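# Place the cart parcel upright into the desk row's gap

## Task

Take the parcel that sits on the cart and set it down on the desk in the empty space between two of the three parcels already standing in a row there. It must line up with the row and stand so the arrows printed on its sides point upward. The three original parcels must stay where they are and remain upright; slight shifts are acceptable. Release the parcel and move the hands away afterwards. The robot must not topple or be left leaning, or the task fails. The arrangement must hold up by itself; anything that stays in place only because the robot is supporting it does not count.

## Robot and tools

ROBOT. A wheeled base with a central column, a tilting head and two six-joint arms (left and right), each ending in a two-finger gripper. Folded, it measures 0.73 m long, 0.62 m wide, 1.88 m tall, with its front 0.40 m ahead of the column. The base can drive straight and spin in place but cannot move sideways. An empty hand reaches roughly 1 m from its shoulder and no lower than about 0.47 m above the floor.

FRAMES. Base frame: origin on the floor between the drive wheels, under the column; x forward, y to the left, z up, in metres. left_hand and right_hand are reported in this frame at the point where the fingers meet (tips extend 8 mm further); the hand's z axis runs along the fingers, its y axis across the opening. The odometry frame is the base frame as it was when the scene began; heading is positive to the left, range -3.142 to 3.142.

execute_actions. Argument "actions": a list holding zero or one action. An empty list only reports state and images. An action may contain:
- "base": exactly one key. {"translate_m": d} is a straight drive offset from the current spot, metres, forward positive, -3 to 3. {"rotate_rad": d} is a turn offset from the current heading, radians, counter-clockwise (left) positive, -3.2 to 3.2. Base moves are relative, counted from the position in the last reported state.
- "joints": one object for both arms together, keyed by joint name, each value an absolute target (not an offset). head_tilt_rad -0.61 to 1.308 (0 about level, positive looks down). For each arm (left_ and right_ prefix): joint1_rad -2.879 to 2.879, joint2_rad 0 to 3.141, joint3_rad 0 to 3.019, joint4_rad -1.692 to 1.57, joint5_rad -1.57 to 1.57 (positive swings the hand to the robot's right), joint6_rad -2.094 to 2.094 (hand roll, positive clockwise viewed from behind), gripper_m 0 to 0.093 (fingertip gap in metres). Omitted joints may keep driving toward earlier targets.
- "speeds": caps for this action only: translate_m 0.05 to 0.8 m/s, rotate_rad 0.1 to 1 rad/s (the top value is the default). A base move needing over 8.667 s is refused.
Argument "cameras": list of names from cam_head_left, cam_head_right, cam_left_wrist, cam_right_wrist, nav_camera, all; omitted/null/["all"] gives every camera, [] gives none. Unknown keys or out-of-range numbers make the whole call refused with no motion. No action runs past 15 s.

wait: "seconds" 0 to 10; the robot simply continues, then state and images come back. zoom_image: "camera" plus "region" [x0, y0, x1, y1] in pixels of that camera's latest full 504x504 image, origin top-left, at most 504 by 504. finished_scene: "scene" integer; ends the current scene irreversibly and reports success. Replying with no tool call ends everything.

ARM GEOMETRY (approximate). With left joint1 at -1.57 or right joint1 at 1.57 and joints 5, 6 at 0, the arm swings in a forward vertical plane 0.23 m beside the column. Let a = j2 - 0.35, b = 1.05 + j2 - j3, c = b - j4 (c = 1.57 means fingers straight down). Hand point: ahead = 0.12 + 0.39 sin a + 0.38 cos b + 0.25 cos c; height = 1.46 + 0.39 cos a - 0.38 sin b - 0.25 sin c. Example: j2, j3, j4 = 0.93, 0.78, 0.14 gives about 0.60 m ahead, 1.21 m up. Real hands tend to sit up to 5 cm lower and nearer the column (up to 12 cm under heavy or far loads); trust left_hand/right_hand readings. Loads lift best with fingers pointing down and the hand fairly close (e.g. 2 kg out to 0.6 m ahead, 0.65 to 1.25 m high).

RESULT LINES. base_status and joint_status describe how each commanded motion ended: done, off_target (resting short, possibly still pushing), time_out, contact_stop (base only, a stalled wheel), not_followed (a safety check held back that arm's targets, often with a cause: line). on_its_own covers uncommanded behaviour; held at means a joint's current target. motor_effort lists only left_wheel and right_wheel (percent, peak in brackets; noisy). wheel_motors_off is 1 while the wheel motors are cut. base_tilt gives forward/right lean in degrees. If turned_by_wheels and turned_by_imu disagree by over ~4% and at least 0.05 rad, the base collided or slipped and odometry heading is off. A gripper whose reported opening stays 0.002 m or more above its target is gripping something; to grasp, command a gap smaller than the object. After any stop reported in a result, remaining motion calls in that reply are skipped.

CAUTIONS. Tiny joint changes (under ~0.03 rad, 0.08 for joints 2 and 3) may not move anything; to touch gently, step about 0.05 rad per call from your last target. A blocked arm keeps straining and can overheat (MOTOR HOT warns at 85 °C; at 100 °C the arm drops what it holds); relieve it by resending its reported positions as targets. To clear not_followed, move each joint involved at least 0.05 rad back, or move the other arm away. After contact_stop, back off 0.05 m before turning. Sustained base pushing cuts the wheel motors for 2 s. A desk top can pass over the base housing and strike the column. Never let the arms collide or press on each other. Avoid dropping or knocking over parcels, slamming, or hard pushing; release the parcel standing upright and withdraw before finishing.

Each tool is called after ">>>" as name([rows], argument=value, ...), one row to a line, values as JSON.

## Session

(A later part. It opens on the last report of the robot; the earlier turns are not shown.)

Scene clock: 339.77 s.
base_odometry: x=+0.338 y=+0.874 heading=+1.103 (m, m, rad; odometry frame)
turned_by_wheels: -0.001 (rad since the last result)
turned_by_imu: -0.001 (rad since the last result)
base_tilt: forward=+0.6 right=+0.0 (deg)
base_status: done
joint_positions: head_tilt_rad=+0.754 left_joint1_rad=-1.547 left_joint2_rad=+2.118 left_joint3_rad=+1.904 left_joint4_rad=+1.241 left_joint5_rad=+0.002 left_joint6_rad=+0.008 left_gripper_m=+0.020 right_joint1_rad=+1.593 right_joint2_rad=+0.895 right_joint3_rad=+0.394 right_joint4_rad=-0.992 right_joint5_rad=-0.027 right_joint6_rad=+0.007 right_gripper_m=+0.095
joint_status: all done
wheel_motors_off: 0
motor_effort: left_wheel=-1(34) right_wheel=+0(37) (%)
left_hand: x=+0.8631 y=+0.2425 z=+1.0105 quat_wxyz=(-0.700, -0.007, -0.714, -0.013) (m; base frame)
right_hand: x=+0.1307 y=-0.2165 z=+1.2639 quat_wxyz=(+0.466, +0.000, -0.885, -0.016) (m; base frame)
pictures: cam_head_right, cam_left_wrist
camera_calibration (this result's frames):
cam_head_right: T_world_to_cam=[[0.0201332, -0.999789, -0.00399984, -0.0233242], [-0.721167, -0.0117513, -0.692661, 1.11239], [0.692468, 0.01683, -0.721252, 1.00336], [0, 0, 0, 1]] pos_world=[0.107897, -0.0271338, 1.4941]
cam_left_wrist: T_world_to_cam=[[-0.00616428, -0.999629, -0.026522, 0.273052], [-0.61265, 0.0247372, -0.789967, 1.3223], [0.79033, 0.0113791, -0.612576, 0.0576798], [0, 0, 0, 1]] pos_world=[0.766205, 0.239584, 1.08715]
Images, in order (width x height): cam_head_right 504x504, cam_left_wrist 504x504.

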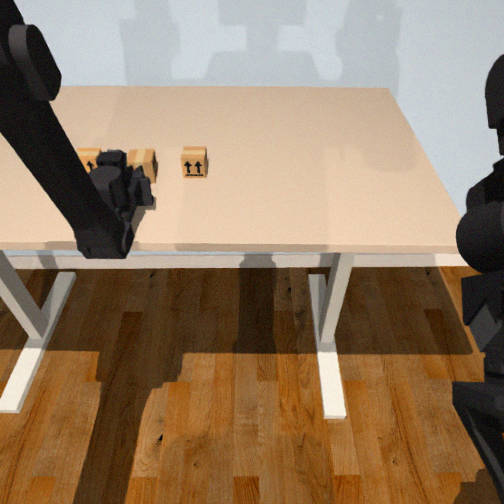

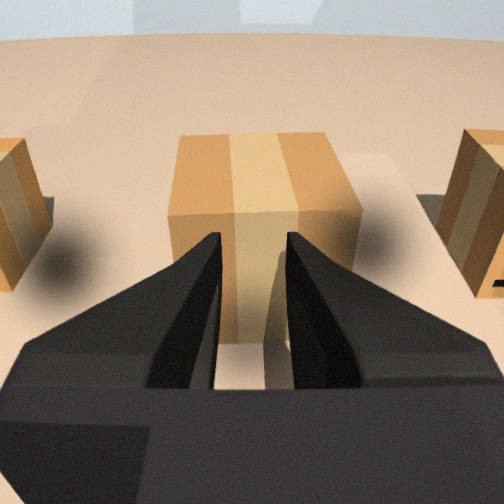

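>>> execute_actions([
  {"base":{"translate_m":0.021},"speeds":{"translate_m":0.05}},
], cameras=["cam_left_wrist"])

>>> execute_actions([
  {"base":{"translate_m":-0.09},"joints":{"left_joint2_rad":2.06,"left_joint3_rad":1.86}},
], cameras=["cam_left_wrist","cam_head_right"])

Scene clock: 350.63 s.
base_odometry: x=+0.347 y=+0.892 heading=+1.103 (m, m, rad; odometry frame)
turned_by_wheels: -0.001 (rad since the last result)
turned_by_imu: -0.001 (rad since the last result)
base_tilt: forward=+0.6 right=+0.2 (deg)
base_status: done
joint_positions: head_tilt_rad=+0.754 left_joint1_rad=-1.547 left_joint2_rad=+2.119 left_joint3_rad=+1.905 left_joint4_rad=+1.241 left_joint5_rad=+0.002 left_joint6_rad=+0.008 left_gripper_m=+0.020 right_joint1_rad=+1.593 right_joint2_rad=+0.895 right_joint3_rad=+0.393 right_joint4_rad=-0.992 right_joint5_rad=-0.027 right_joint6_rad=+0.007 right_gripper_m=+0.095
joint_status: not commanded
wheel_motors_off: 0
motor_effort: left_wheel=-1(29) right_wheel=+1(45) (%)
left_hand: x=+0.8630 y=+0.2425 z=+1.0100 quat_wxyz=(-0.700, -0.007, -0.714, -0.013) (m; base frame)
right_hand: x=+0.1301 y=-0.2165 z=+1.2641 quat_wxyz=(+0.466, +0.000, -0.884, -0.016) (m; base frame)
pictures: cam_left_wrist
camera_calibration (this result's frames):
cam_left_wrist: T_world_to_cam=[[-0.00616428, -0.999629, -0.026522, 0.273048], [-0.61265, 0.0247372, -0.789967, 1.32191], [0.79033, 0.0113791, -0.612576, 0.0574853], [0, 0, 0, 1]] pos_world=[0.766117, 0.239592, 1.08672]
Images, in order (width x height): cam_left_wrist 504x504.

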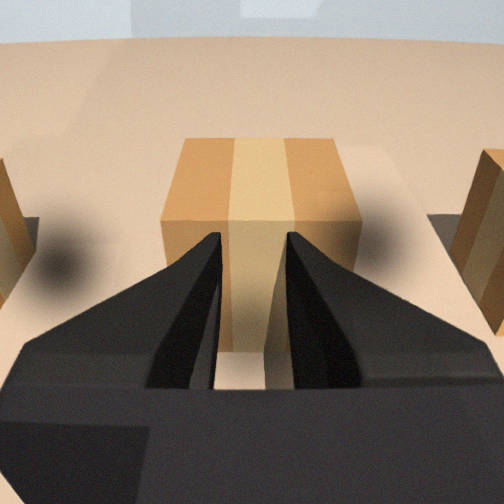

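Scene clock: 351.90 s.
base_odometry: x=+0.307 y=+0.812 heading=+1.103 (m, m, rad; odometry frame)
turned_by_wheels: +0.001 (rad since the last result)
turned_by_imu: +0.001 (rad since the last result)
base_tilt: forward=+0.5 right=+0.3 (deg)
base_status: done
joint_positions: head_tilt_rad=+0.754 left_joint1_rad=-1.547 left_joint2_rad=+2.060 left_joint3_rad=+1.860 left_joint4_rad=+1.241 left_joint5_rad=+0.002 left_joint6_rad=+0.008 left_gripper_m=+0.020 right_joint1_rad=+1.593 right_joint2_rad=+0.895 right_joint3_rad=+0.390 right_joint4_rad=-0.992 right_joint5_rad=-0.027 right_joint6_rad=+0.007 right_gripper_m=+0.095
joint_status: all done
wheel_motors_off: 0
motor_effort: left_wheel=+0(34) right_wheel=+0(46) (%)
left_hand: x=+0.8724 y=+0.2420 z=+1.0380 quat_wxyz=(-0.705, -0.007, -0.709, -0.013) (m; base frame)
right_hand: x=+0.1287 y=-0.2165 z=+1.2646 quat_wxyz=(+0.468, +0.000, -0.884, -0.016) (m; base frame)
pictures: cam_head_right, cam_left_wrist
camera_calibration (this result's frames):
cam_head_right: T_world_to_cam=[[0.020133, -0.999789, -0.0040008, -0.0233228], [-0.7212, -0.0117513, -0.692627, 1.11234], [0.692434, 0.01683, -0.721285, 1.00341], [0, 0, 0, 1]] pos_world=[0.107895, -0.0271338, 1.49409]
cam_left_wrist: T_world_to_cam=[[-0.00607174, -0.999623, -0.0267884, 0.273581], [-0.600826, 0.0250611, -0.798987, 1.34874], [0.799357, 0.0112439, -0.600751, 0.0470938], [0, 0, 0, 1]] pos_world=[0.774373, 0.239147, 1.11324]
Images, in order (width x height): cam_head_right 504x504, cam_left_wrist 504x504.

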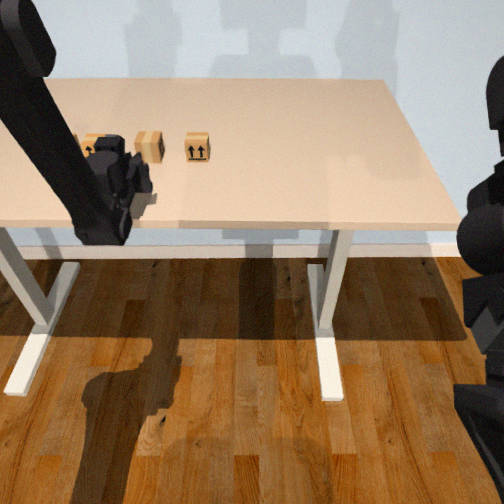

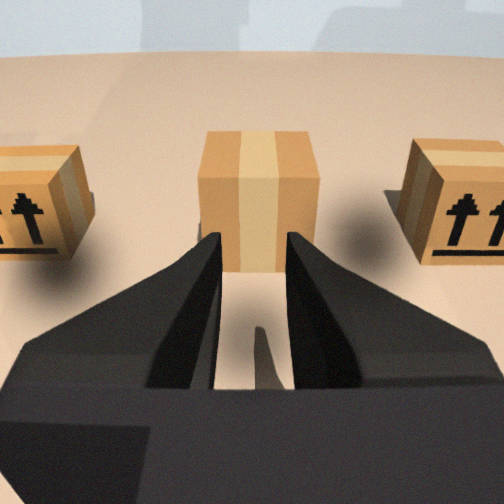

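>>> execute_actions([
  {"joints":{"left_joint2_rad":1.3,"left_joint3_rad":1.12,"left_gripper_m":0.093}},
], cameras=[])

>>> execute_actions([
  {"base":{"translate_m":0.4},"joints":{"left_joint4_rad":-0.33,"head_tilt_rad":0.9}},
], cameras=["cam_left_wrist","cam_head_right"])

Scene clock: 364.73 s.
base_odometry: x=+0.307 y=+0.812 heading=+1.103 (m, m, rad; odometry frame)
turned_by_wheels: +0.000 (rad since the last result)
turned_by_imu: +0.000 (rad since the last result)
base_tilt: forward=+0.5 right=+0.1 (deg)
base_status: not commanded
joint_positions: head_tilt_rad=+0.754 left_joint1_rad=-1.547 left_joint2_rad=+1.293 left_joint3_rad=+1.122 left_joint4_rad=+1.238 left_joint5_rad=+0.002 left_joint6_rad=+0.008 left_gripper_m=+0.093 right_joint1_rad=+1.593 right_joint2_rad=+0.895 right_joint3_rad=+0.390 right_joint4_rad=-0.992 right_joint5_rad=-0.027 right_joint6_rad=+0.007 right_gripper_m=+0.095
joint_status: all done
wheel_motors_off: 0
motor_effort: left_wheel=+1(2) right_wheel=-2(2) (%)
left_hand: x=+0.8138 y=+0.2354 z=+1.3270 quat_wxyz=(-0.714, -0.007, -0.700, -0.014) (m; base frame)
right_hand: x=+0.1287 y=-0.2165 z=+1.2646 quat_wxyz=(+0.468, +0.000, -0.884, -0.016) (m; base frame)
pictures: none
No camera images: the call's "cameras" was empty. Leave "cameras" out to get every camera's image.

Scene clock: 367.07 s.
base_odometry: x=+0.487 y=+1.169 heading=+1.105 (m, m, rad; odometry frame)
turned_by_wheels: +0.001 (rad since the last result)
turned_by_imu: +0.001 (rad since the last result)
base_tilt: forward=+0.6 right=+0.3 (deg)
base_status: done
joint_positions: head_tilt_rad=+0.902 left_joint1_rad=-1.547 left_joint2_rad=+1.294 left_joint3_rad=+1.118 left_joint4_rad=-0.325 left_joint5_rad=+0.002 left_joint6_rad=+0.008 left_gripper_m=+0.093 right_joint1_rad=+1.593 right_joint2_rad=+0.895 right_joint3_rad=+0.394 right_joint4_rad=-0.992 right_joint5_rad=-0.027 right_joint6_rad=+0.007 right_gripper_m=+0.095
joint_status: all done
wheel_motors_off: 0
motor_effort: left_wheel=+0(33) right_wheel=-1(70) (%)
left_hand: x=+0.5721 y=+0.2379 z=+1.0759 quat_wxyz=(-0.011, +0.002, -1.000, -0.009) (m; base frame)
right_hand: x=+0.1307 y=-0.2165 z=+1.2639 quat_wxyz=(+0.466, +0.000, -0.885, -0.016) (m; base frame)
pictures: cam_head_right, cam_left_wrist
camera_calibration (this result's frames):
cam_head_right: T_world_to_cam=[[0.0193233, -0.999789, -0.00692486, -0.0187792], [-0.815421, -0.0117513, -0.57875, 0.941684], [0.578546, 0.01683, -0.815476, 1.15416], [0, 0, 0, 1]] pos_world=[0.100495, -0.0271338, 1.48606]
cam_left_wrist: T_world_to_cam=[[0.00512694, -0.999982, -0.00308635, 0.236853], [-0.816248, -0.00596786, 0.577671, -0.151844], [-0.577679, -0.000442461, -0.816264, 1.33233], [0, 0, 0, 1]] pos_world=[0.6445, 0.236533, 1.17598]
Images, in order (width x height): cam_head_right 504x504, cam_left_wrist 504x504.

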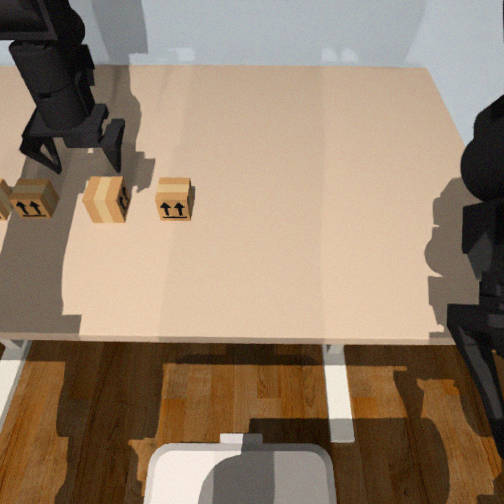

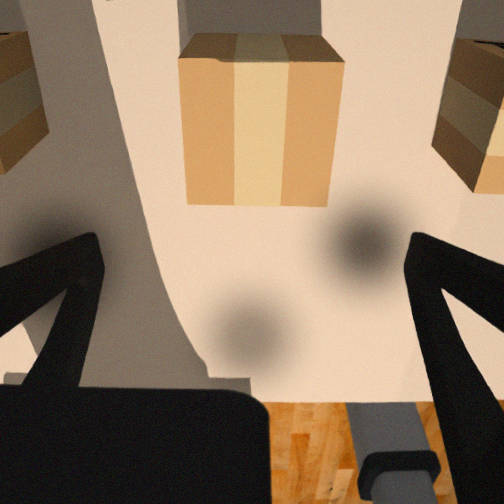

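>>> execute_actions([
  {"joints":{"left_joint2_rad":1.525,"left_joint3_rad":1.285,"left_joint4_rad":-0.27,"left_joint1_rad":-1.556}},
], cameras=["cam_left_wrist","cam_head_right"])

Scene clock: 372.97 s.
base_odometry: x=+0.487 y=+1.169 heading=+1.105 (m, m, rad; odometry frame)
turned_by_wheels: +0.000 (rad since the last result)
turned_by_imu: +0.000 (rad since the last result)
base_tilt: forward=+0.6 right=+0.2 (deg)
base_status: not commanded
joint_positions: head_tilt_rad=+0.902 left_joint1_rad=-1.551 left_joint2_rad=+1.537 left_joint3_rad=+1.278 left_joint4_rad=-0.270 left_joint5_rad=+0.002 left_joint6_rad=+0.008 left_gripper_m=+0.093 right_joint1_rad=+1.593 right_joint2_rad=+0.895 right_joint3_rad=+0.394 right_joint4_rad=-0.992 right_joint5_rad=-0.027 right_joint6_rad=+0.007 right_gripper_m=+0.095
joint_status: all done
wheel_motors_off: 0
motor_effort: left_wheel=+1(1) right_wheel=-1(2) (%)
left_hand: x=+0.5794 y=+0.2374 z=+0.9842 quat_wxyz=(+0.003, +0.001, -1.000, -0.008) (m; base frame)
right_hand: x=+0.1307 y=-0.2165 z=+1.2639 quat_wxyz=(+0.466, +0.000, -0.885, -0.016) (m; base frame)
pictures: cam_head_right, cam_left_wrist
camera_calibration (this result's frames):
cam_head_right: T_world_to_cam=[[0.0193233, -0.999789, -0.00692486, -0.0187792], [-0.81542, -0.0117513, -0.57875, 0.941684], [0.578547, 0.01683, -0.815476, 1.15416], [0, 0, 0, 1]] pos_world=[0.100495, -0.0271338, 1.48606]
cam_left_wrist: T_world_to_cam=[[0.00373497, -0.999993, 0.000408812, 0.23338], [-0.799169, -0.00273916, 0.6011, -0.126662], [-0.601094, -0.0025718, -0.799174, 1.25903], [0, 0, 0, 1]] pos_world=[0.654698, 0.23627, 1.08222]
Images, in order (width x height): cam_head_right 504x504, cam_left_wrist 504x504.

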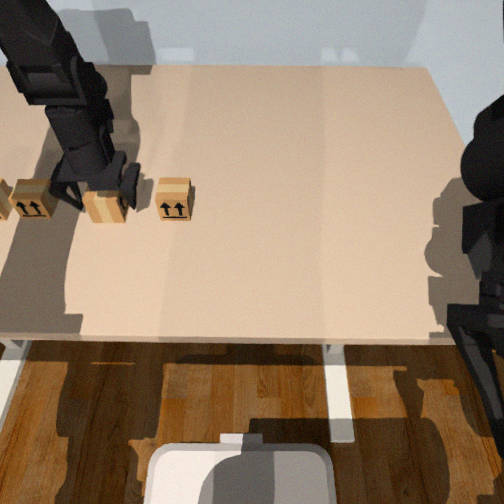

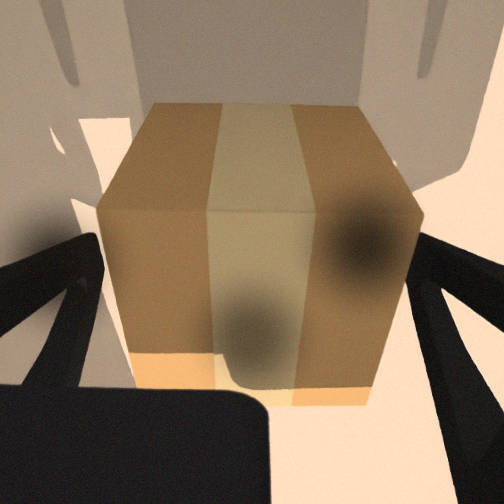

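>>> execute_actions([
  {"joints":{"left_gripper_m":0.04}},
], cameras=[])

>>> execute_actions([
  {"joints":{"left_joint2_rad":1.45,"left_joint3_rad":1.22}},
], cameras=[])

>>> execute_actions([
  {"joints":{"left_joint6_rad":1.585}},
], cameras=[])

>>> execute_actions([
  {"joints":{"left_joint2_rad":1.53,"left_joint3_rad":1.285}},
], cameras=["cam_left_wrist","cam_head_right","cam_head_left"])

Scene clock: 381.07 s.
base_odometry: x=+0.487 y=+1.169 heading=+1.105 (m, m, rad; odometry frame)
turned_by_wheels: +0.000 (rad since the last result)
turned_by_imu: +0.000 (rad since the last result)
base_tilt: forward=+0.5 right=+0.1 (deg)
base_status: not commanded
joint_positions: head_tilt_rad=+0.902 left_joint1_rad=-1.551 left_joint2_rad=+1.537 left_joint3_rad=+1.278 left_joint4_rad=-0.270 left_joint5_rad=+0.002 left_joint6_rad=+0.008 left_gripper_m=+0.057 right_joint1_rad=+1.593 right_joint2_rad=+0.895 right_joint3_rad=+0.394 right_joint4_rad=-0.992 right_joint5_rad=-0.027 right_joint6_rad=+0.007 right_gripper_m=+0.095
joint_status: left_gripper_m off_target (ended at +0.057, target +0.040)
wheel_motors_off: 0
motor_effort: left_wheel=+1(1) right_wheel=-1(2) (%)
left_hand: x=+0.5794 y=+0.2375 z=+0.9842 quat_wxyz=(+0.003, +0.001, -1.000, -0.008) (m; base frame)
right_hand: x=+0.1307 y=-0.2165 z=+1.2639 quat_wxyz=(+0.466, +0.000, -0.885, -0.016) (m; base frame)
pictures: none
No camera images: the call's "cameras" was empty. Leave "cameras" out to get every camera's image.

Scene clock: 381.80 s.
base_odometry: x=+0.487 y=+1.169 heading=+1.105 (m, m, rad; odometry frame)
turned_by_wheels: +0.000 (rad since the last result)
turned_by_imu: +0.000 (rad since the last result)
base_tilt: forward=+0.6 right=+0.1 (deg)
base_status: not commanded
joint_positions: head_tilt_rad=+0.902 left_joint1_rad=-1.551 left_joint2_rad=+1.455 left_joint3_rad=+1.213 left_joint4_rad=-0.270 left_joint5_rad=+0.002 left_joint6_rad=+0.008 left_gripper_m=+0.057 right_joint1_rad=+1.593 right_joint2_rad=+0.895 right_joint3_rad=+0.394 right_joint4_rad=-0.992 right_joint5_rad=-0.027 right_joint6_rad=+0.007 right_gripper_m=+0.095
joint_status: all done
wheel_motors_off: 0
motor_effort: left_wheel=+1(1) right_wheel=-2(2) (%)
left_hand: x=+0.5772 y=+0.2369 z=+1.0150 quat_wxyz=(-0.006, +0.001, -1.000, -0.008) (m; base frame)
right_hand: x=+0.1307 y=-0.2165 z=+1.2639 quat_wxyz=(+0.466, +0.000, -0.885, -0.016) (m; base frame)
pictures: none
No camera images: the call's "cameras" was empty. Leave "cameras" out to get every camera's image.

Scene clock: 383.53 s.
base_odometry: x=+0.487 y=+1.169 heading=+1.105 (m, m, rad; odometry frame)
turned_by_wheels: +0.000 (rad since the last result)
turned_by_imu: +0.000 (rad since the last result)
base_tilt: forward=+0.6 right=+0.0 (deg)
base_status: not commanded
joint_positions: head_tilt_rad=+0.902 left_joint1_rad=-1.551 left_joint2_rad=+1.455 left_joint3_rad=+1.213 left_joint4_rad=-0.270 left_joint5_rad=+0.002 left_joint6_rad=+1.577 left_gripper_m=+0.057 right_joint1_rad=+1.593 right_joint2_rad=+0.895 right_joint3_rad=+0.394 right_joint4_rad=-0.992 right_joint5_rad=-0.027 right_joint6_rad=+0.007 right_gripper_m=+0.095
joint_status: all done
wheel_motors_off: 0
motor_effort: left_wheel=+1(1) right_wheel=-1(2) (%)
left_hand: x=+0.5772 y=+0.2369 z=+1.0150 quat_wxyz=(+0.001, -0.706, -0.708, -0.010) (m; base frame)
right_hand: x=+0.1307 y=-0.2165 z=+1.2639 quat_wxyz=(+0.466, +0.000, -0.885, -0.016) (m; base frame)
pictures: none
No camera images: the call's "cameras" was empty. Leave "cameras" out to get every camera's image.

Scene clock: 384.27 s.
base_odometry: x=+0.487 y=+1.169 heading=+1.105 (m, m, rad; odometry frame)
turned_by_wheels: +0.000 (rad since the last result)
turned_by_imu: +0.000 (rad since the last result)
base_tilt: forward=+0.5 right=+0.2 (deg)
base_status: not commanded
joint_positions: head_tilt_rad=+0.902 left_joint1_rad=-1.551 left_joint2_rad=+1.530 left_joint3_rad=+1.280 left_joint4_rad=-0.270 left_joint5_rad=+0.002 left_joint6_rad=+1.577 left_gripper_m=+0.057 right_joint1_rad=+1.593 right_joint2_rad=+0.895 right_joint3_rad=+0.394 right_joint4_rad=-0.992 right_joint5_rad=-0.027 right_joint6_rad=+0.007 right_gripper_m=+0.095
joint_status: all done
wheel_motors_off: 0
motor_effort: left_wheel=+1(1) right_wheel=-1(2) (%)
left_hand: x=+0.5842 y=+0.2375 z=+0.9878 quat_wxyz=(+0.004, -0.706, -0.708, -0.007) (m; base frame)
right_hand: x=+0.1307 y=-0.2165 z=+1.2639 quat_wxyz=(+0.466, +0.000, -0.885, -0.016) (m; base frame)
pictures: cam_head_left, cam_head_right, cam_left_wrist
camera_calibration (this result's frames):
cam_head_left: T_world_to_cam=[[-0.000680235, -0.99999, -0.00449931, 0.0476997], [-0.815216, 0.00316034, -0.579148, 0.947212], [0.579156, 0.00327396, -0.81521, 1.15258], [0, 0, 0, 1]] pos_world=[0.104688, 0.0409322, 1.48839]
cam_head_right: T_world_to_cam=[[0.0193233, -0.999789, -0.00692486, -0.0187792], [-0.81542, -0.0117513, -0.57875, 0.941684], [0.578546, 0.01683, -0.815476, 1.15416], [0, 0, 0, 1]] pos_world=[0.100495, -0.0271338, 1.48606]
cam_left_wrist: T_world_to_cam=[[-0.99991, -0.00597349, 0.0120156, 0.572227], [0.00257156, 0.793546, 0.608505, -0.789726], [-0.0131698, 0.608481, -0.793459, 0.770547], [0, 0, 0, 1]] pos_world=[0.584354, 0.161238, 1.08507]
Images, in order (width x height): cam_head_left 504x504, cam_head_right 504x504, cam_left_wrist 504x504.

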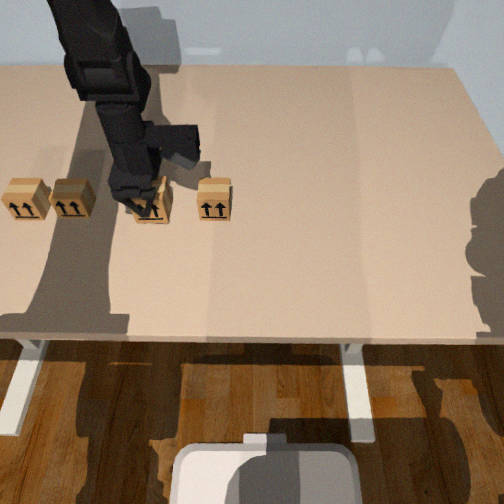

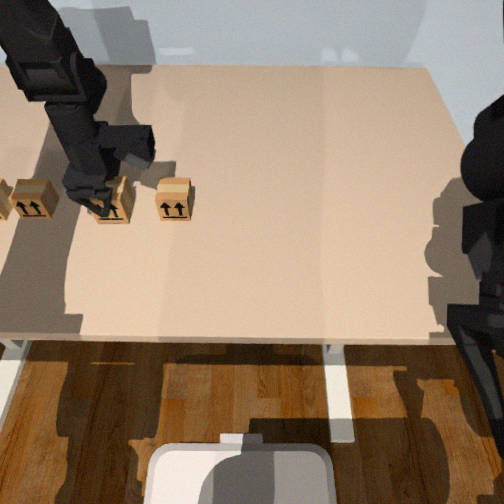

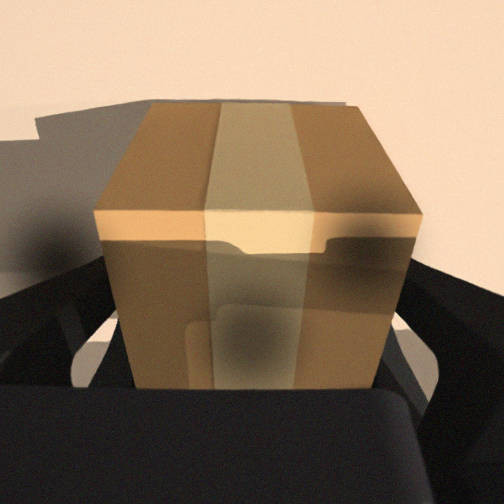

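>>> execute_actions([
  {"joints":{"left_gripper_m":0.093}},
], cameras=[])

>>> execute_actions([
  {"joints":{"left_joint2_rad":1.25,"left_joint3_rad":1.05}},
], cameras=[])

>>> execute_actions([
  {"base":{"translate_m":-0.4},"joints":{"left_joint2_rad":0.9,"left_joint3_rad":0.45,"left_joint4_rad":-0.5,"left_joint6_rad":0,"head_tilt_rad":0.6}},
], cameras=["cam_head_right","cam_head_left"])

>>> zoom_image(camera="cam_head_right", region=[0,100,300,300])

Scene clock: 397.83 s.
base_odometry: x=+0.487 y=+1.169 heading=+1.105 (m, m, rad; odometry frame)
turned_by_wheels: +0.000 (rad since the last result)
turned_by_imu: +0.000 (rad since the last result)
base_tilt: forward=+0.5 right=+0.3 (deg)
base_status: not commanded
joint_positions: head_tilt_rad=+0.902 left_joint1_rad=-1.551 left_joint2_rad=+1.530 left_joint3_rad=+1.280 left_joint4_rad=-0.270 left_joint5_rad=+0.002 left_joint6_rad=+1.577 left_gripper_m=+0.093 right_joint1_rad=+1.593 right_joint2_rad=+0.895 right_joint3_rad=+0.394 right_joint4_rad=-0.992 right_joint5_rad=-0.027 right_joint6_rad=+0.007 right_gripper_m=+0.095
joint_status: all done
wheel_motors_off: 0
motor_effort: left_wheel=+1(1) right_wheel=-2(1) (%)
left_hand: x=+0.5842 y=+0.2375 z=+0.9878 quat_wxyz=(+0.004, -0.706, -0.708, -0.007) (m; base frame)
right_hand: x=+0.1307 y=-0.2165 z=+1.2639 quat_wxyz=(+0.466, +0.000, -0.885, -0.016) (m; base frame)
pictures: none
No camera images: the call's "cameras" was empty. Leave "cameras" out to get every camera's image.

Scene clock: 399.00 s.
base_odometry: x=+0.487 y=+1.169 heading=+1.105 (m, m, rad; odometry frame)
turned_by_wheels: +0.000 (rad since the last result)
turned_by_imu: +0.000 (rad since the last result)
base_tilt: forward=+0.6 right=+0.2 (deg)
base_status: not commanded
joint_positions: head_tilt_rad=+0.902 left_joint1_rad=-1.551 left_joint2_rad=+1.236 left_joint3_rad=+1.049 left_joint4_rad=-0.270 left_joint5_rad=+0.002 left_joint6_rad=+1.577 left_gripper_m=+0.093 right_joint1_rad=+1.593 right_joint2_rad=+0.895 right_joint3_rad=+0.394 right_joint4_rad=-0.992 right_joint5_rad=-0.027 right_joint6_rad=+0.007 right_gripper_m=+0.095
joint_status: all done
wheel_motors_off: 0
motor_effort: left_wheel=+1(2) right_wheel=-1(1) (%)
left_hand: x=+0.5649 y=+0.2354 z=+1.0924 quat_wxyz=(-0.018, -0.706, -0.708, -0.029) (m; base frame)
right_hand: x=+0.1307 y=-0.2165 z=+1.2639 quat_wxyz=(+0.466, +0.000, -0.885, -0.016) (m; base frame)
pictures: none
No camera images: the call's "cameras" was empty. Leave "cameras" out to get every camera's image.

Scene clock: 401.17 s.
base_odometry: x=+0.307 y=+0.812 heading=+1.106 (m, m, rad; odometry frame)
turned_by_wheels: +0.001 (rad since the last result)
turned_by_imu: +0.002 (rad since the last result)
base_tilt: forward=+0.4 right=+0.2 (deg)
base_status: done
joint_positions: head_tilt_rad=+0.617 left_joint1_rad=-1.551 left_joint2_rad=+0.897 left_joint3_rad=+0.445 left_joint4_rad=-0.498 left_joint5_rad=+0.002 left_joint6_rad=+0.008 left_gripper_m=+0.093 right_joint1_rad=+1.593 right_joint2_rad=+0.895 right_joint3_rad=+0.392 right_joint4_rad=-0.992 right_joint5_rad=-0.027 right_joint6_rad=+0.007 right_gripper_m=+0.095
joint_status: all done
wheel_motors_off: 0
motor_effort: left_wheel=+1(54) right_wheel=-1(62) (%)
left_hand: x=+0.2509 y=+0.2308 z=+1.1794 quat_wxyz=(+0.212, +0.003, -0.977, -0.006) (m; base frame)
right_hand: x=+0.1293 y=-0.2165 z=+1.2644 quat_wxyz=(+0.467, +0.000, -0.884, -0.016) (m; base frame)
pictures: cam_head_left, cam_head_right
camera_calibration (this result's frames):
cam_head_left: T_world_to_cam=[[0.000610043, -0.99999, -0.00450937, 0.0476507], [-0.619879, 0.00316034, -0.784691, 1.25398], [0.784697, 0.00327396, -0.61987, 0.841485], [0, 0, 0, 1]] pos_world=[0.116976, 0.0409322, 1.50581]
cam_head_right: T_world_to_cam=[[0.0204902, -0.999789, -0.00122252, -0.0276192], [-0.620187, -0.0117513, -0.784366, 1.24857], [0.784187, 0.01683, -0.620297, 0.843304], [0, 0, 0, 1]] pos_world=[0.113606, -0.0271338, 1.5024]
Images, in order (width x height): cam_head_left 504x504, cam_head_right 504x504.

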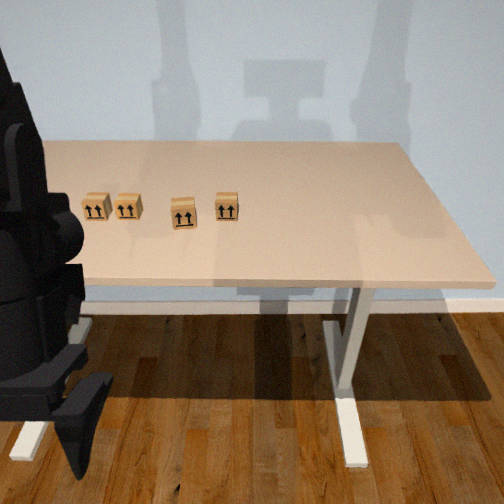

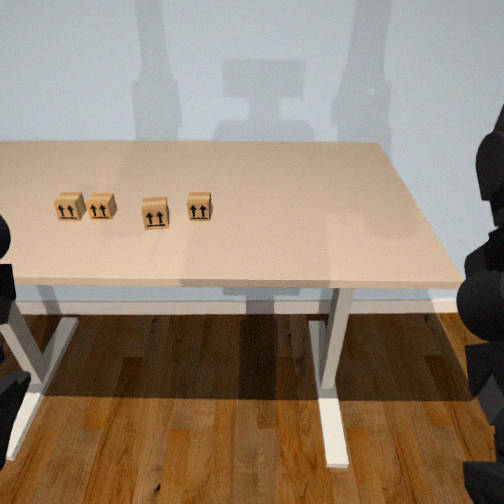

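Region (0, 100, 300, 300) of cam_head_right's 504x504 image, scaled by 1.680, with more detail than that image has.

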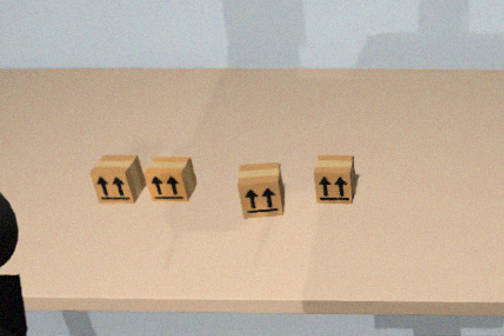

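>>> execute_actions([
  {"joints":{"left_joint1_rad":-1.59,"left_joint2_rad":1.5,"left_joint3_rad":1.3,"left_joint4_rad":1.25,"left_gripper_m":0.03}},
], cameras=[])

>>> execute_actions([
  {"joints":{"left_joint2_rad":2.09,"left_joint3_rad":1.9}},
], cameras=["cam_left_wrist"])

Scene clock: 412.33 s.
base_odometry: x=+0.307 y=+0.812 heading=+1.106 (m, m, rad; odometry frame)
turned_by_wheels: +0.000 (rad since the last result)
turned_by_imu: +0.000 (rad since the last result)
base_tilt: forward=+0.5 right=+0.3 (deg)
base_status: not commanded
joint_positions: head_tilt_rad=+0.617 left_joint1_rad=-1.590 left_joint2_rad=+1.496 left_joint3_rad=+1.295 left_joint4_rad=+1.237 left_joint5_rad=+0.002 left_joint6_rad=+0.008 left_gripper_m=+0.030 right_joint1_rad=+1.593 right_joint2_rad=+0.895 right_joint3_rad=+0.392 right_joint4_rad=-0.992 right_joint5_rad=-0.027 right_joint6_rad=+0.007 right_gripper_m=+0.095
joint_status: all done
wheel_motors_off: 0
motor_effort: left_wheel=+2(2) right_wheel=-2(2) (%)
left_hand: x=+0.8423 y=+0.2135 z=+1.2487 quat_wxyz=(-0.703, -0.001, -0.711, +0.007) (m; base frame)
right_hand: x=+0.1293 y=-0.2165 z=+1.2644 quat_wxyz=(+0.467, +0.000, -0.884, -0.016) (m; base frame)
pictures: none
No camera images: the call's "cameras" was empty. Leave "cameras" out to get every camera's image.

Scene clock: 413.87 s.
base_odometry: x=+0.307 y=+0.812 heading=+1.106 (m, m, rad; odometry frame)
turned_by_wheels: +0.000 (rad since the last result)
turned_by_imu: +0.000 (rad since the last result)
base_tilt: forward=+0.5 right=+0.1 (deg)
base_status: not commanded
joint_positions: head_tilt_rad=+0.617 left_joint1_rad=-1.590 left_joint2_rad=+2.099 left_joint3_rad=+1.875 left_joint4_rad=+1.251 left_joint5_rad=+0.003 left_joint6_rad=+0.009 left_gripper_m=+0.030 right_joint1_rad=+1.593 right_joint2_rad=+0.895 right_joint3_rad=+0.392 right_joint4_rad=-0.992 right_joint5_rad=-0.027 right_joint6_rad=+0.007 right_gripper_m=+0.095
joint_status: all done
wheel_motors_off: 0
motor_effort: left_wheel=+2(3) right_wheel=-2(3) (%)
left_hand: x=+0.8610 y=+0.2093 z=+1.0167 quat_wxyz=(-0.700, -0.002, -0.714, +0.007) (m; base frame)
right_hand: x=+0.1295 y=-0.2165 z=+1.2643 quat_wxyz=(+0.467, +0.000, -0.884, -0.016) (m; base frame)
pictures: cam_left_wrist
camera_calibration (this result's frames):
cam_left_wrist: T_world_to_cam=[[-0.0279057, -0.99956, 0.0100823, 0.221538], [-0.611679, 0.0090977, -0.791054, 1.33036], [0.790614, -0.028242, -0.611664, 0.0706412], [0, 0, 0, 1]] pos_world=[0.764083, 0.211332, 1.09336]
Images, in order (width x height): cam_left_wrist 504x504.

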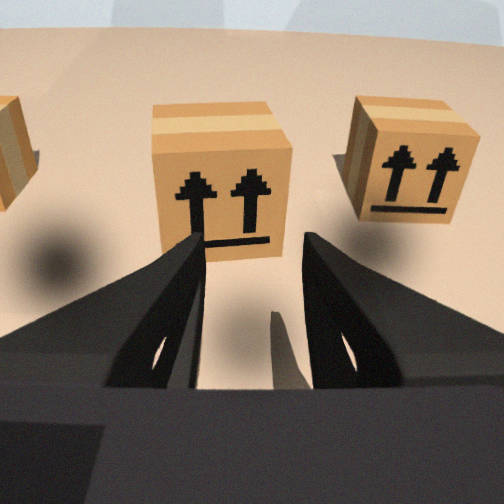

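>>> execute_actions([
  {"base":{"translate_m":0.055},"speeds":{"translate_m":0.07},"joints":{"left_joint1_rad":-1.568,"left_joint2_rad":2.115,"left_joint3_rad":1.91,"left_gripper_m":0.025}},
], cameras=["cam_left_wrist"])

>>> execute_actions([
  {"base":{"translate_m":0.035},"speeds":{"translate_m":0.05}},
], cameras=["cam_left_wrist","cam_head_right"])

Scene clock: 421.67 s.
base_odometry: x=+0.332 y=+0.861 heading=+1.105 (m, m, rad; odometry frame)
turned_by_wheels: -0.001 (rad since the last result)
turned_by_imu: +0.000 (rad since the last result)
base_tilt: forward=+0.7 right=+0.2 (deg)
base_status: done
joint_positions: head_tilt_rad=+0.617 left_joint1_rad=-1.569 left_joint2_rad=+2.103 left_joint3_rad=+1.886 left_joint4_rad=+1.251 left_joint5_rad=+0.003 left_joint6_rad=+0.008 left_gripper_m=+0.025 right_joint1_rad=+1.593 right_joint2_rad=+0.895 right_joint3_rad=+0.394 right_joint4_rad=-0.992 right_joint5_rad=-0.027 right_joint6_rad=+0.007 right_gripper_m=+0.095
joint_status: all done
wheel_motors_off: 0
motor_effort: left_wheel=-1(33) right_wheel=+1(38) (%)
left_hand: x=+0.8633 y=+0.2258 z=+1.0175 quat_wxyz=(-0.703, -0.004, -0.712, -0.003) (m; base frame)
right_hand: x=+0.1305 y=-0.2165 z=+1.2639 quat_wxyz=(+0.466, +0.000, -0.885, -0.016) (m; base frame)
pictures: cam_left_wrist
camera_calibration (this result's frames):
cam_left_wrist: T_world_to_cam=[[-0.0171775, -0.999819, -0.00815764, 0.247419], [-0.606375, 0.0169044, -0.794999, 1.32988], [0.794993, -0.00870949, -0.606556, 0.0563446], [0, 0, 0, 1]] pos_world=[0.765866, 0.225384, 1.09345]
Images, in order (width x height): cam_left_wrist 504x504.

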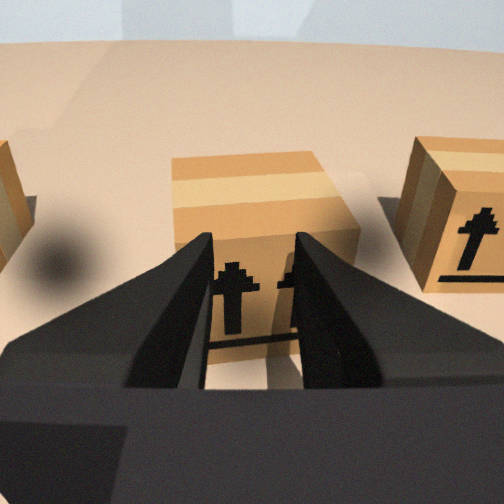

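Scene clock: 423.13 s.
base_odometry: x=+0.348 y=+0.892 heading=+1.105 (m, m, rad; odometry frame)
turned_by_wheels: -0.001 (rad since the last result)
turned_by_imu: -0.001 (rad since the last result)
base_tilt: forward=+0.6 right=+0.3 (deg)
base_status: done
joint_positions: head_tilt_rad=+0.617 left_joint1_rad=-1.569 left_joint2_rad=+2.105 left_joint3_rad=+1.888 left_joint4_rad=+1.251 left_joint5_rad=+0.002 left_joint6_rad=+0.008 left_gripper_m=+0.025 right_joint1_rad=+1.593 right_joint2_rad=+0.895 right_joint3_rad=+0.393 right_joint4_rad=-0.992 right_joint5_rad=-0.027 right_joint6_rad=+0.007 right_gripper_m=+0.095
joint_status: not commanded
wheel_motors_off: 0
motor_effort: left_wheel=-1(31) right_wheel=+0(42) (%)
left_hand: x=+0.8632 y=+0.2259 z=+1.0168 quat_wxyz=(-0.703, -0.004, -0.712, -0.003) (m; base frame)
right_hand: x=+0.1301 y=-0.2165 z=+1.2641 quat_wxyz=(+0.466, +0.000, -0.884, -0.016) (m; base frame)
pictures: cam_head_right, cam_left_wrist
camera_calibration (this result's frames):
cam_head_right: T_world_to_cam=[[0.0204906, -0.999789, -0.00121656, -0.0276284], [-0.619958, -0.0117513, -0.784547, 1.24884], [0.784367, 0.01683, -0.620069, 0.842944], [0, 0, 0, 1]] pos_world=[0.113616, -0.0271338, 1.50242]
cam_left_wrist: T_world_to_cam=[[-0.0167961, -0.999826, -0.00816257, 0.247155], [-0.606381, 0.016677, -0.794999, 1.32928], [0.794997, -0.00840327, -0.606556, 0.0559436], [0, 0, 0, 1]] pos_world=[0.76573, 0.225413, 1.09273]
Images, in order (width x height): cam_head_right 504x504, cam_left_wrist 504x504.

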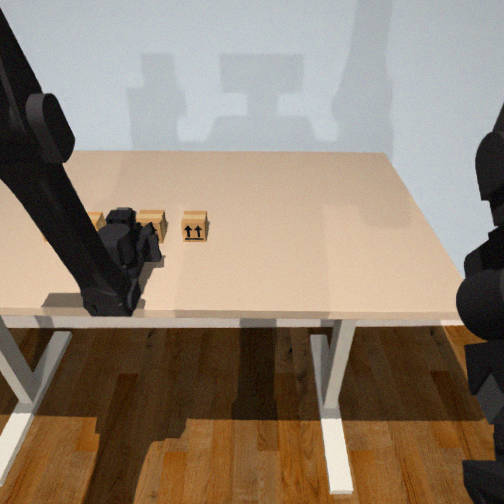

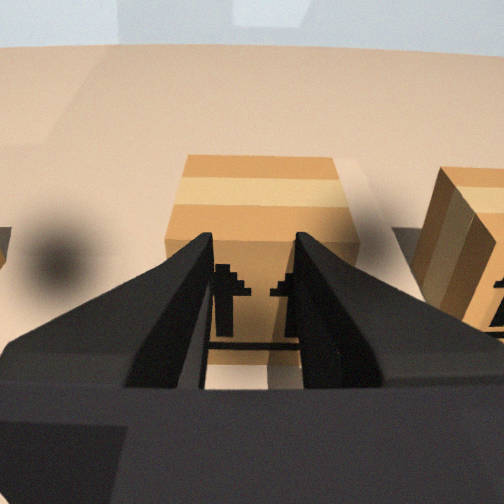

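>>> execute_actions([
  {"base":{"translate_m":-0.12},"joints":{"left_joint2_rad":2.06,"left_joint3_rad":1.86}},
], cameras=["cam_left_wrist"])

>>> execute_actions([
  {"base":{"translate_m":-0.3},"joints":{"left_joint2_rad":0.9,"left_joint3_rad":0.5,"left_joint4_rad":0.3,"head_tilt_rad":0.5}},
], cameras=["cam_head_right"])

Scene clock: 431.17 s.
base_odometry: x=+0.294 y=+0.785 heading=+1.105 (m, m, rad; odometry frame)
turned_by_wheels: +0.001 (rad since the last result)
turned_by_imu: +0.001 (rad since the last result)
base_tilt: forward=+0.6 right=+0.3 (deg)
base_status: done
joint_positions: head_tilt_rad=+0.617 left_joint1_rad=-1.569 left_joint2_rad=+2.060 left_joint3_rad=+1.859 left_joint4_rad=+1.251 left_joint5_rad=+0.002 left_joint6_rad=+0.008 left_gripper_m=+0.025 right_joint1_rad=+1.593 right_joint2_rad=+0.895 right_joint3_rad=+0.392 right_joint4_rad=-0.992 right_joint5_rad=-0.027 right_joint6_rad=+0.007 right_gripper_m=+0.095
joint_status: all done
wheel_motors_off: 0
motor_effort: left_wheel=+0(33) right_wheel=-1(48) (%)
left_hand: x=+0.8719 y=+0.2258 z=+1.0398 quat_wxyz=(-0.708, -0.004, -0.706, -0.003) (m; base frame)
right_hand: x=+0.1295 y=-0.2165 z=+1.2643 quat_wxyz=(+0.467, +0.000, -0.884, -0.016) (m; base frame)
pictures: cam_left_wrist
camera_calibration (this result's frames):
cam_left_wrist: T_world_to_cam=[[-0.0166941, -0.999825, -0.00844877, 0.247663], [-0.593566, 0.0167099, -0.804612, 1.35172], [0.804612, -0.00841733, -0.593741, 0.0412916], [0, 0, 0, 1]] pos_world=[0.773246, 0.22538, 1.11422]
Images, in order (width x height): cam_left_wrist 504x504.

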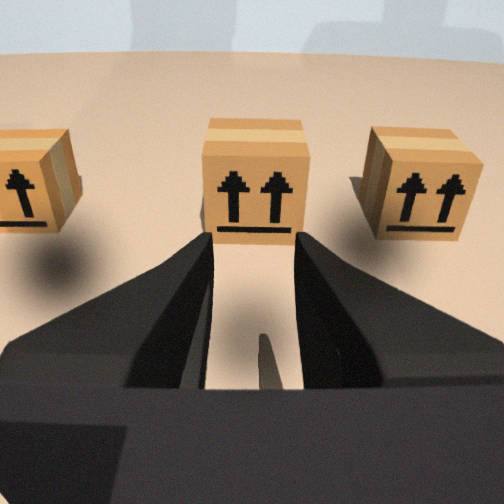

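Scene clock: 432.97 s.
base_odometry: x=+0.159 y=+0.517 heading=+1.106 (m, m, rad; odometry frame)
turned_by_wheels: +0.000 (rad since the last result)
turned_by_imu: +0.001 (rad since the last result)
base_tilt: forward=+0.7 right=+0.1 (deg)
base_status: done
joint_positions: head_tilt_rad=+0.518 left_joint1_rad=-1.569 left_joint2_rad=+0.911 left_joint3_rad=+0.488 left_joint4_rad=+0.297 left_joint5_rad=+0.002 left_joint6_rad=+0.008 left_gripper_m=+0.025 right_joint1_rad=+1.593 right_joint2_rad=+0.894 right_joint3_rad=+0.389 right_joint4_rad=-0.992 right_joint5_rad=-0.027 right_joint6_rad=+0.007 right_gripper_m=+0.095
joint_status: all done
wheel_motors_off: 0
motor_effort: left_wheel=+0(30) right_wheel=-1(46) (%)
left_hand: x=+0.4635 y=+0.2251 z=+1.1744 quat_wxyz=(-0.198, -0.004, -0.980, -0.001) (m; base frame)
right_hand: x=+0.1282 y=-0.2165 z=+1.2648 quat_wxyz=(+0.468, +0.000, -0.884, -0.016) (m; base frame)
pictures: cam_head_right
camera_calibration (this result's frames):
cam_head_right: T_world_to_cam=[[0.0205104, -0.999789, 0.000815918, -0.0307594], [-0.539327, -0.0117513, -0.842014, 1.33331], [0.841846, 0.01683, -0.539455, 0.715925], [0, 0, 0, 1]] pos_world=[0.117021, -0.0271338, 1.5089]
Images, in order (width x height): cam_head_right 504x504.

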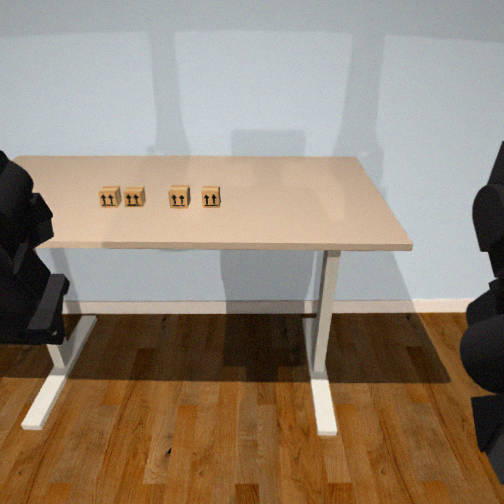

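>>> finished_scene(scene=1)

The scene is finished: the task was done.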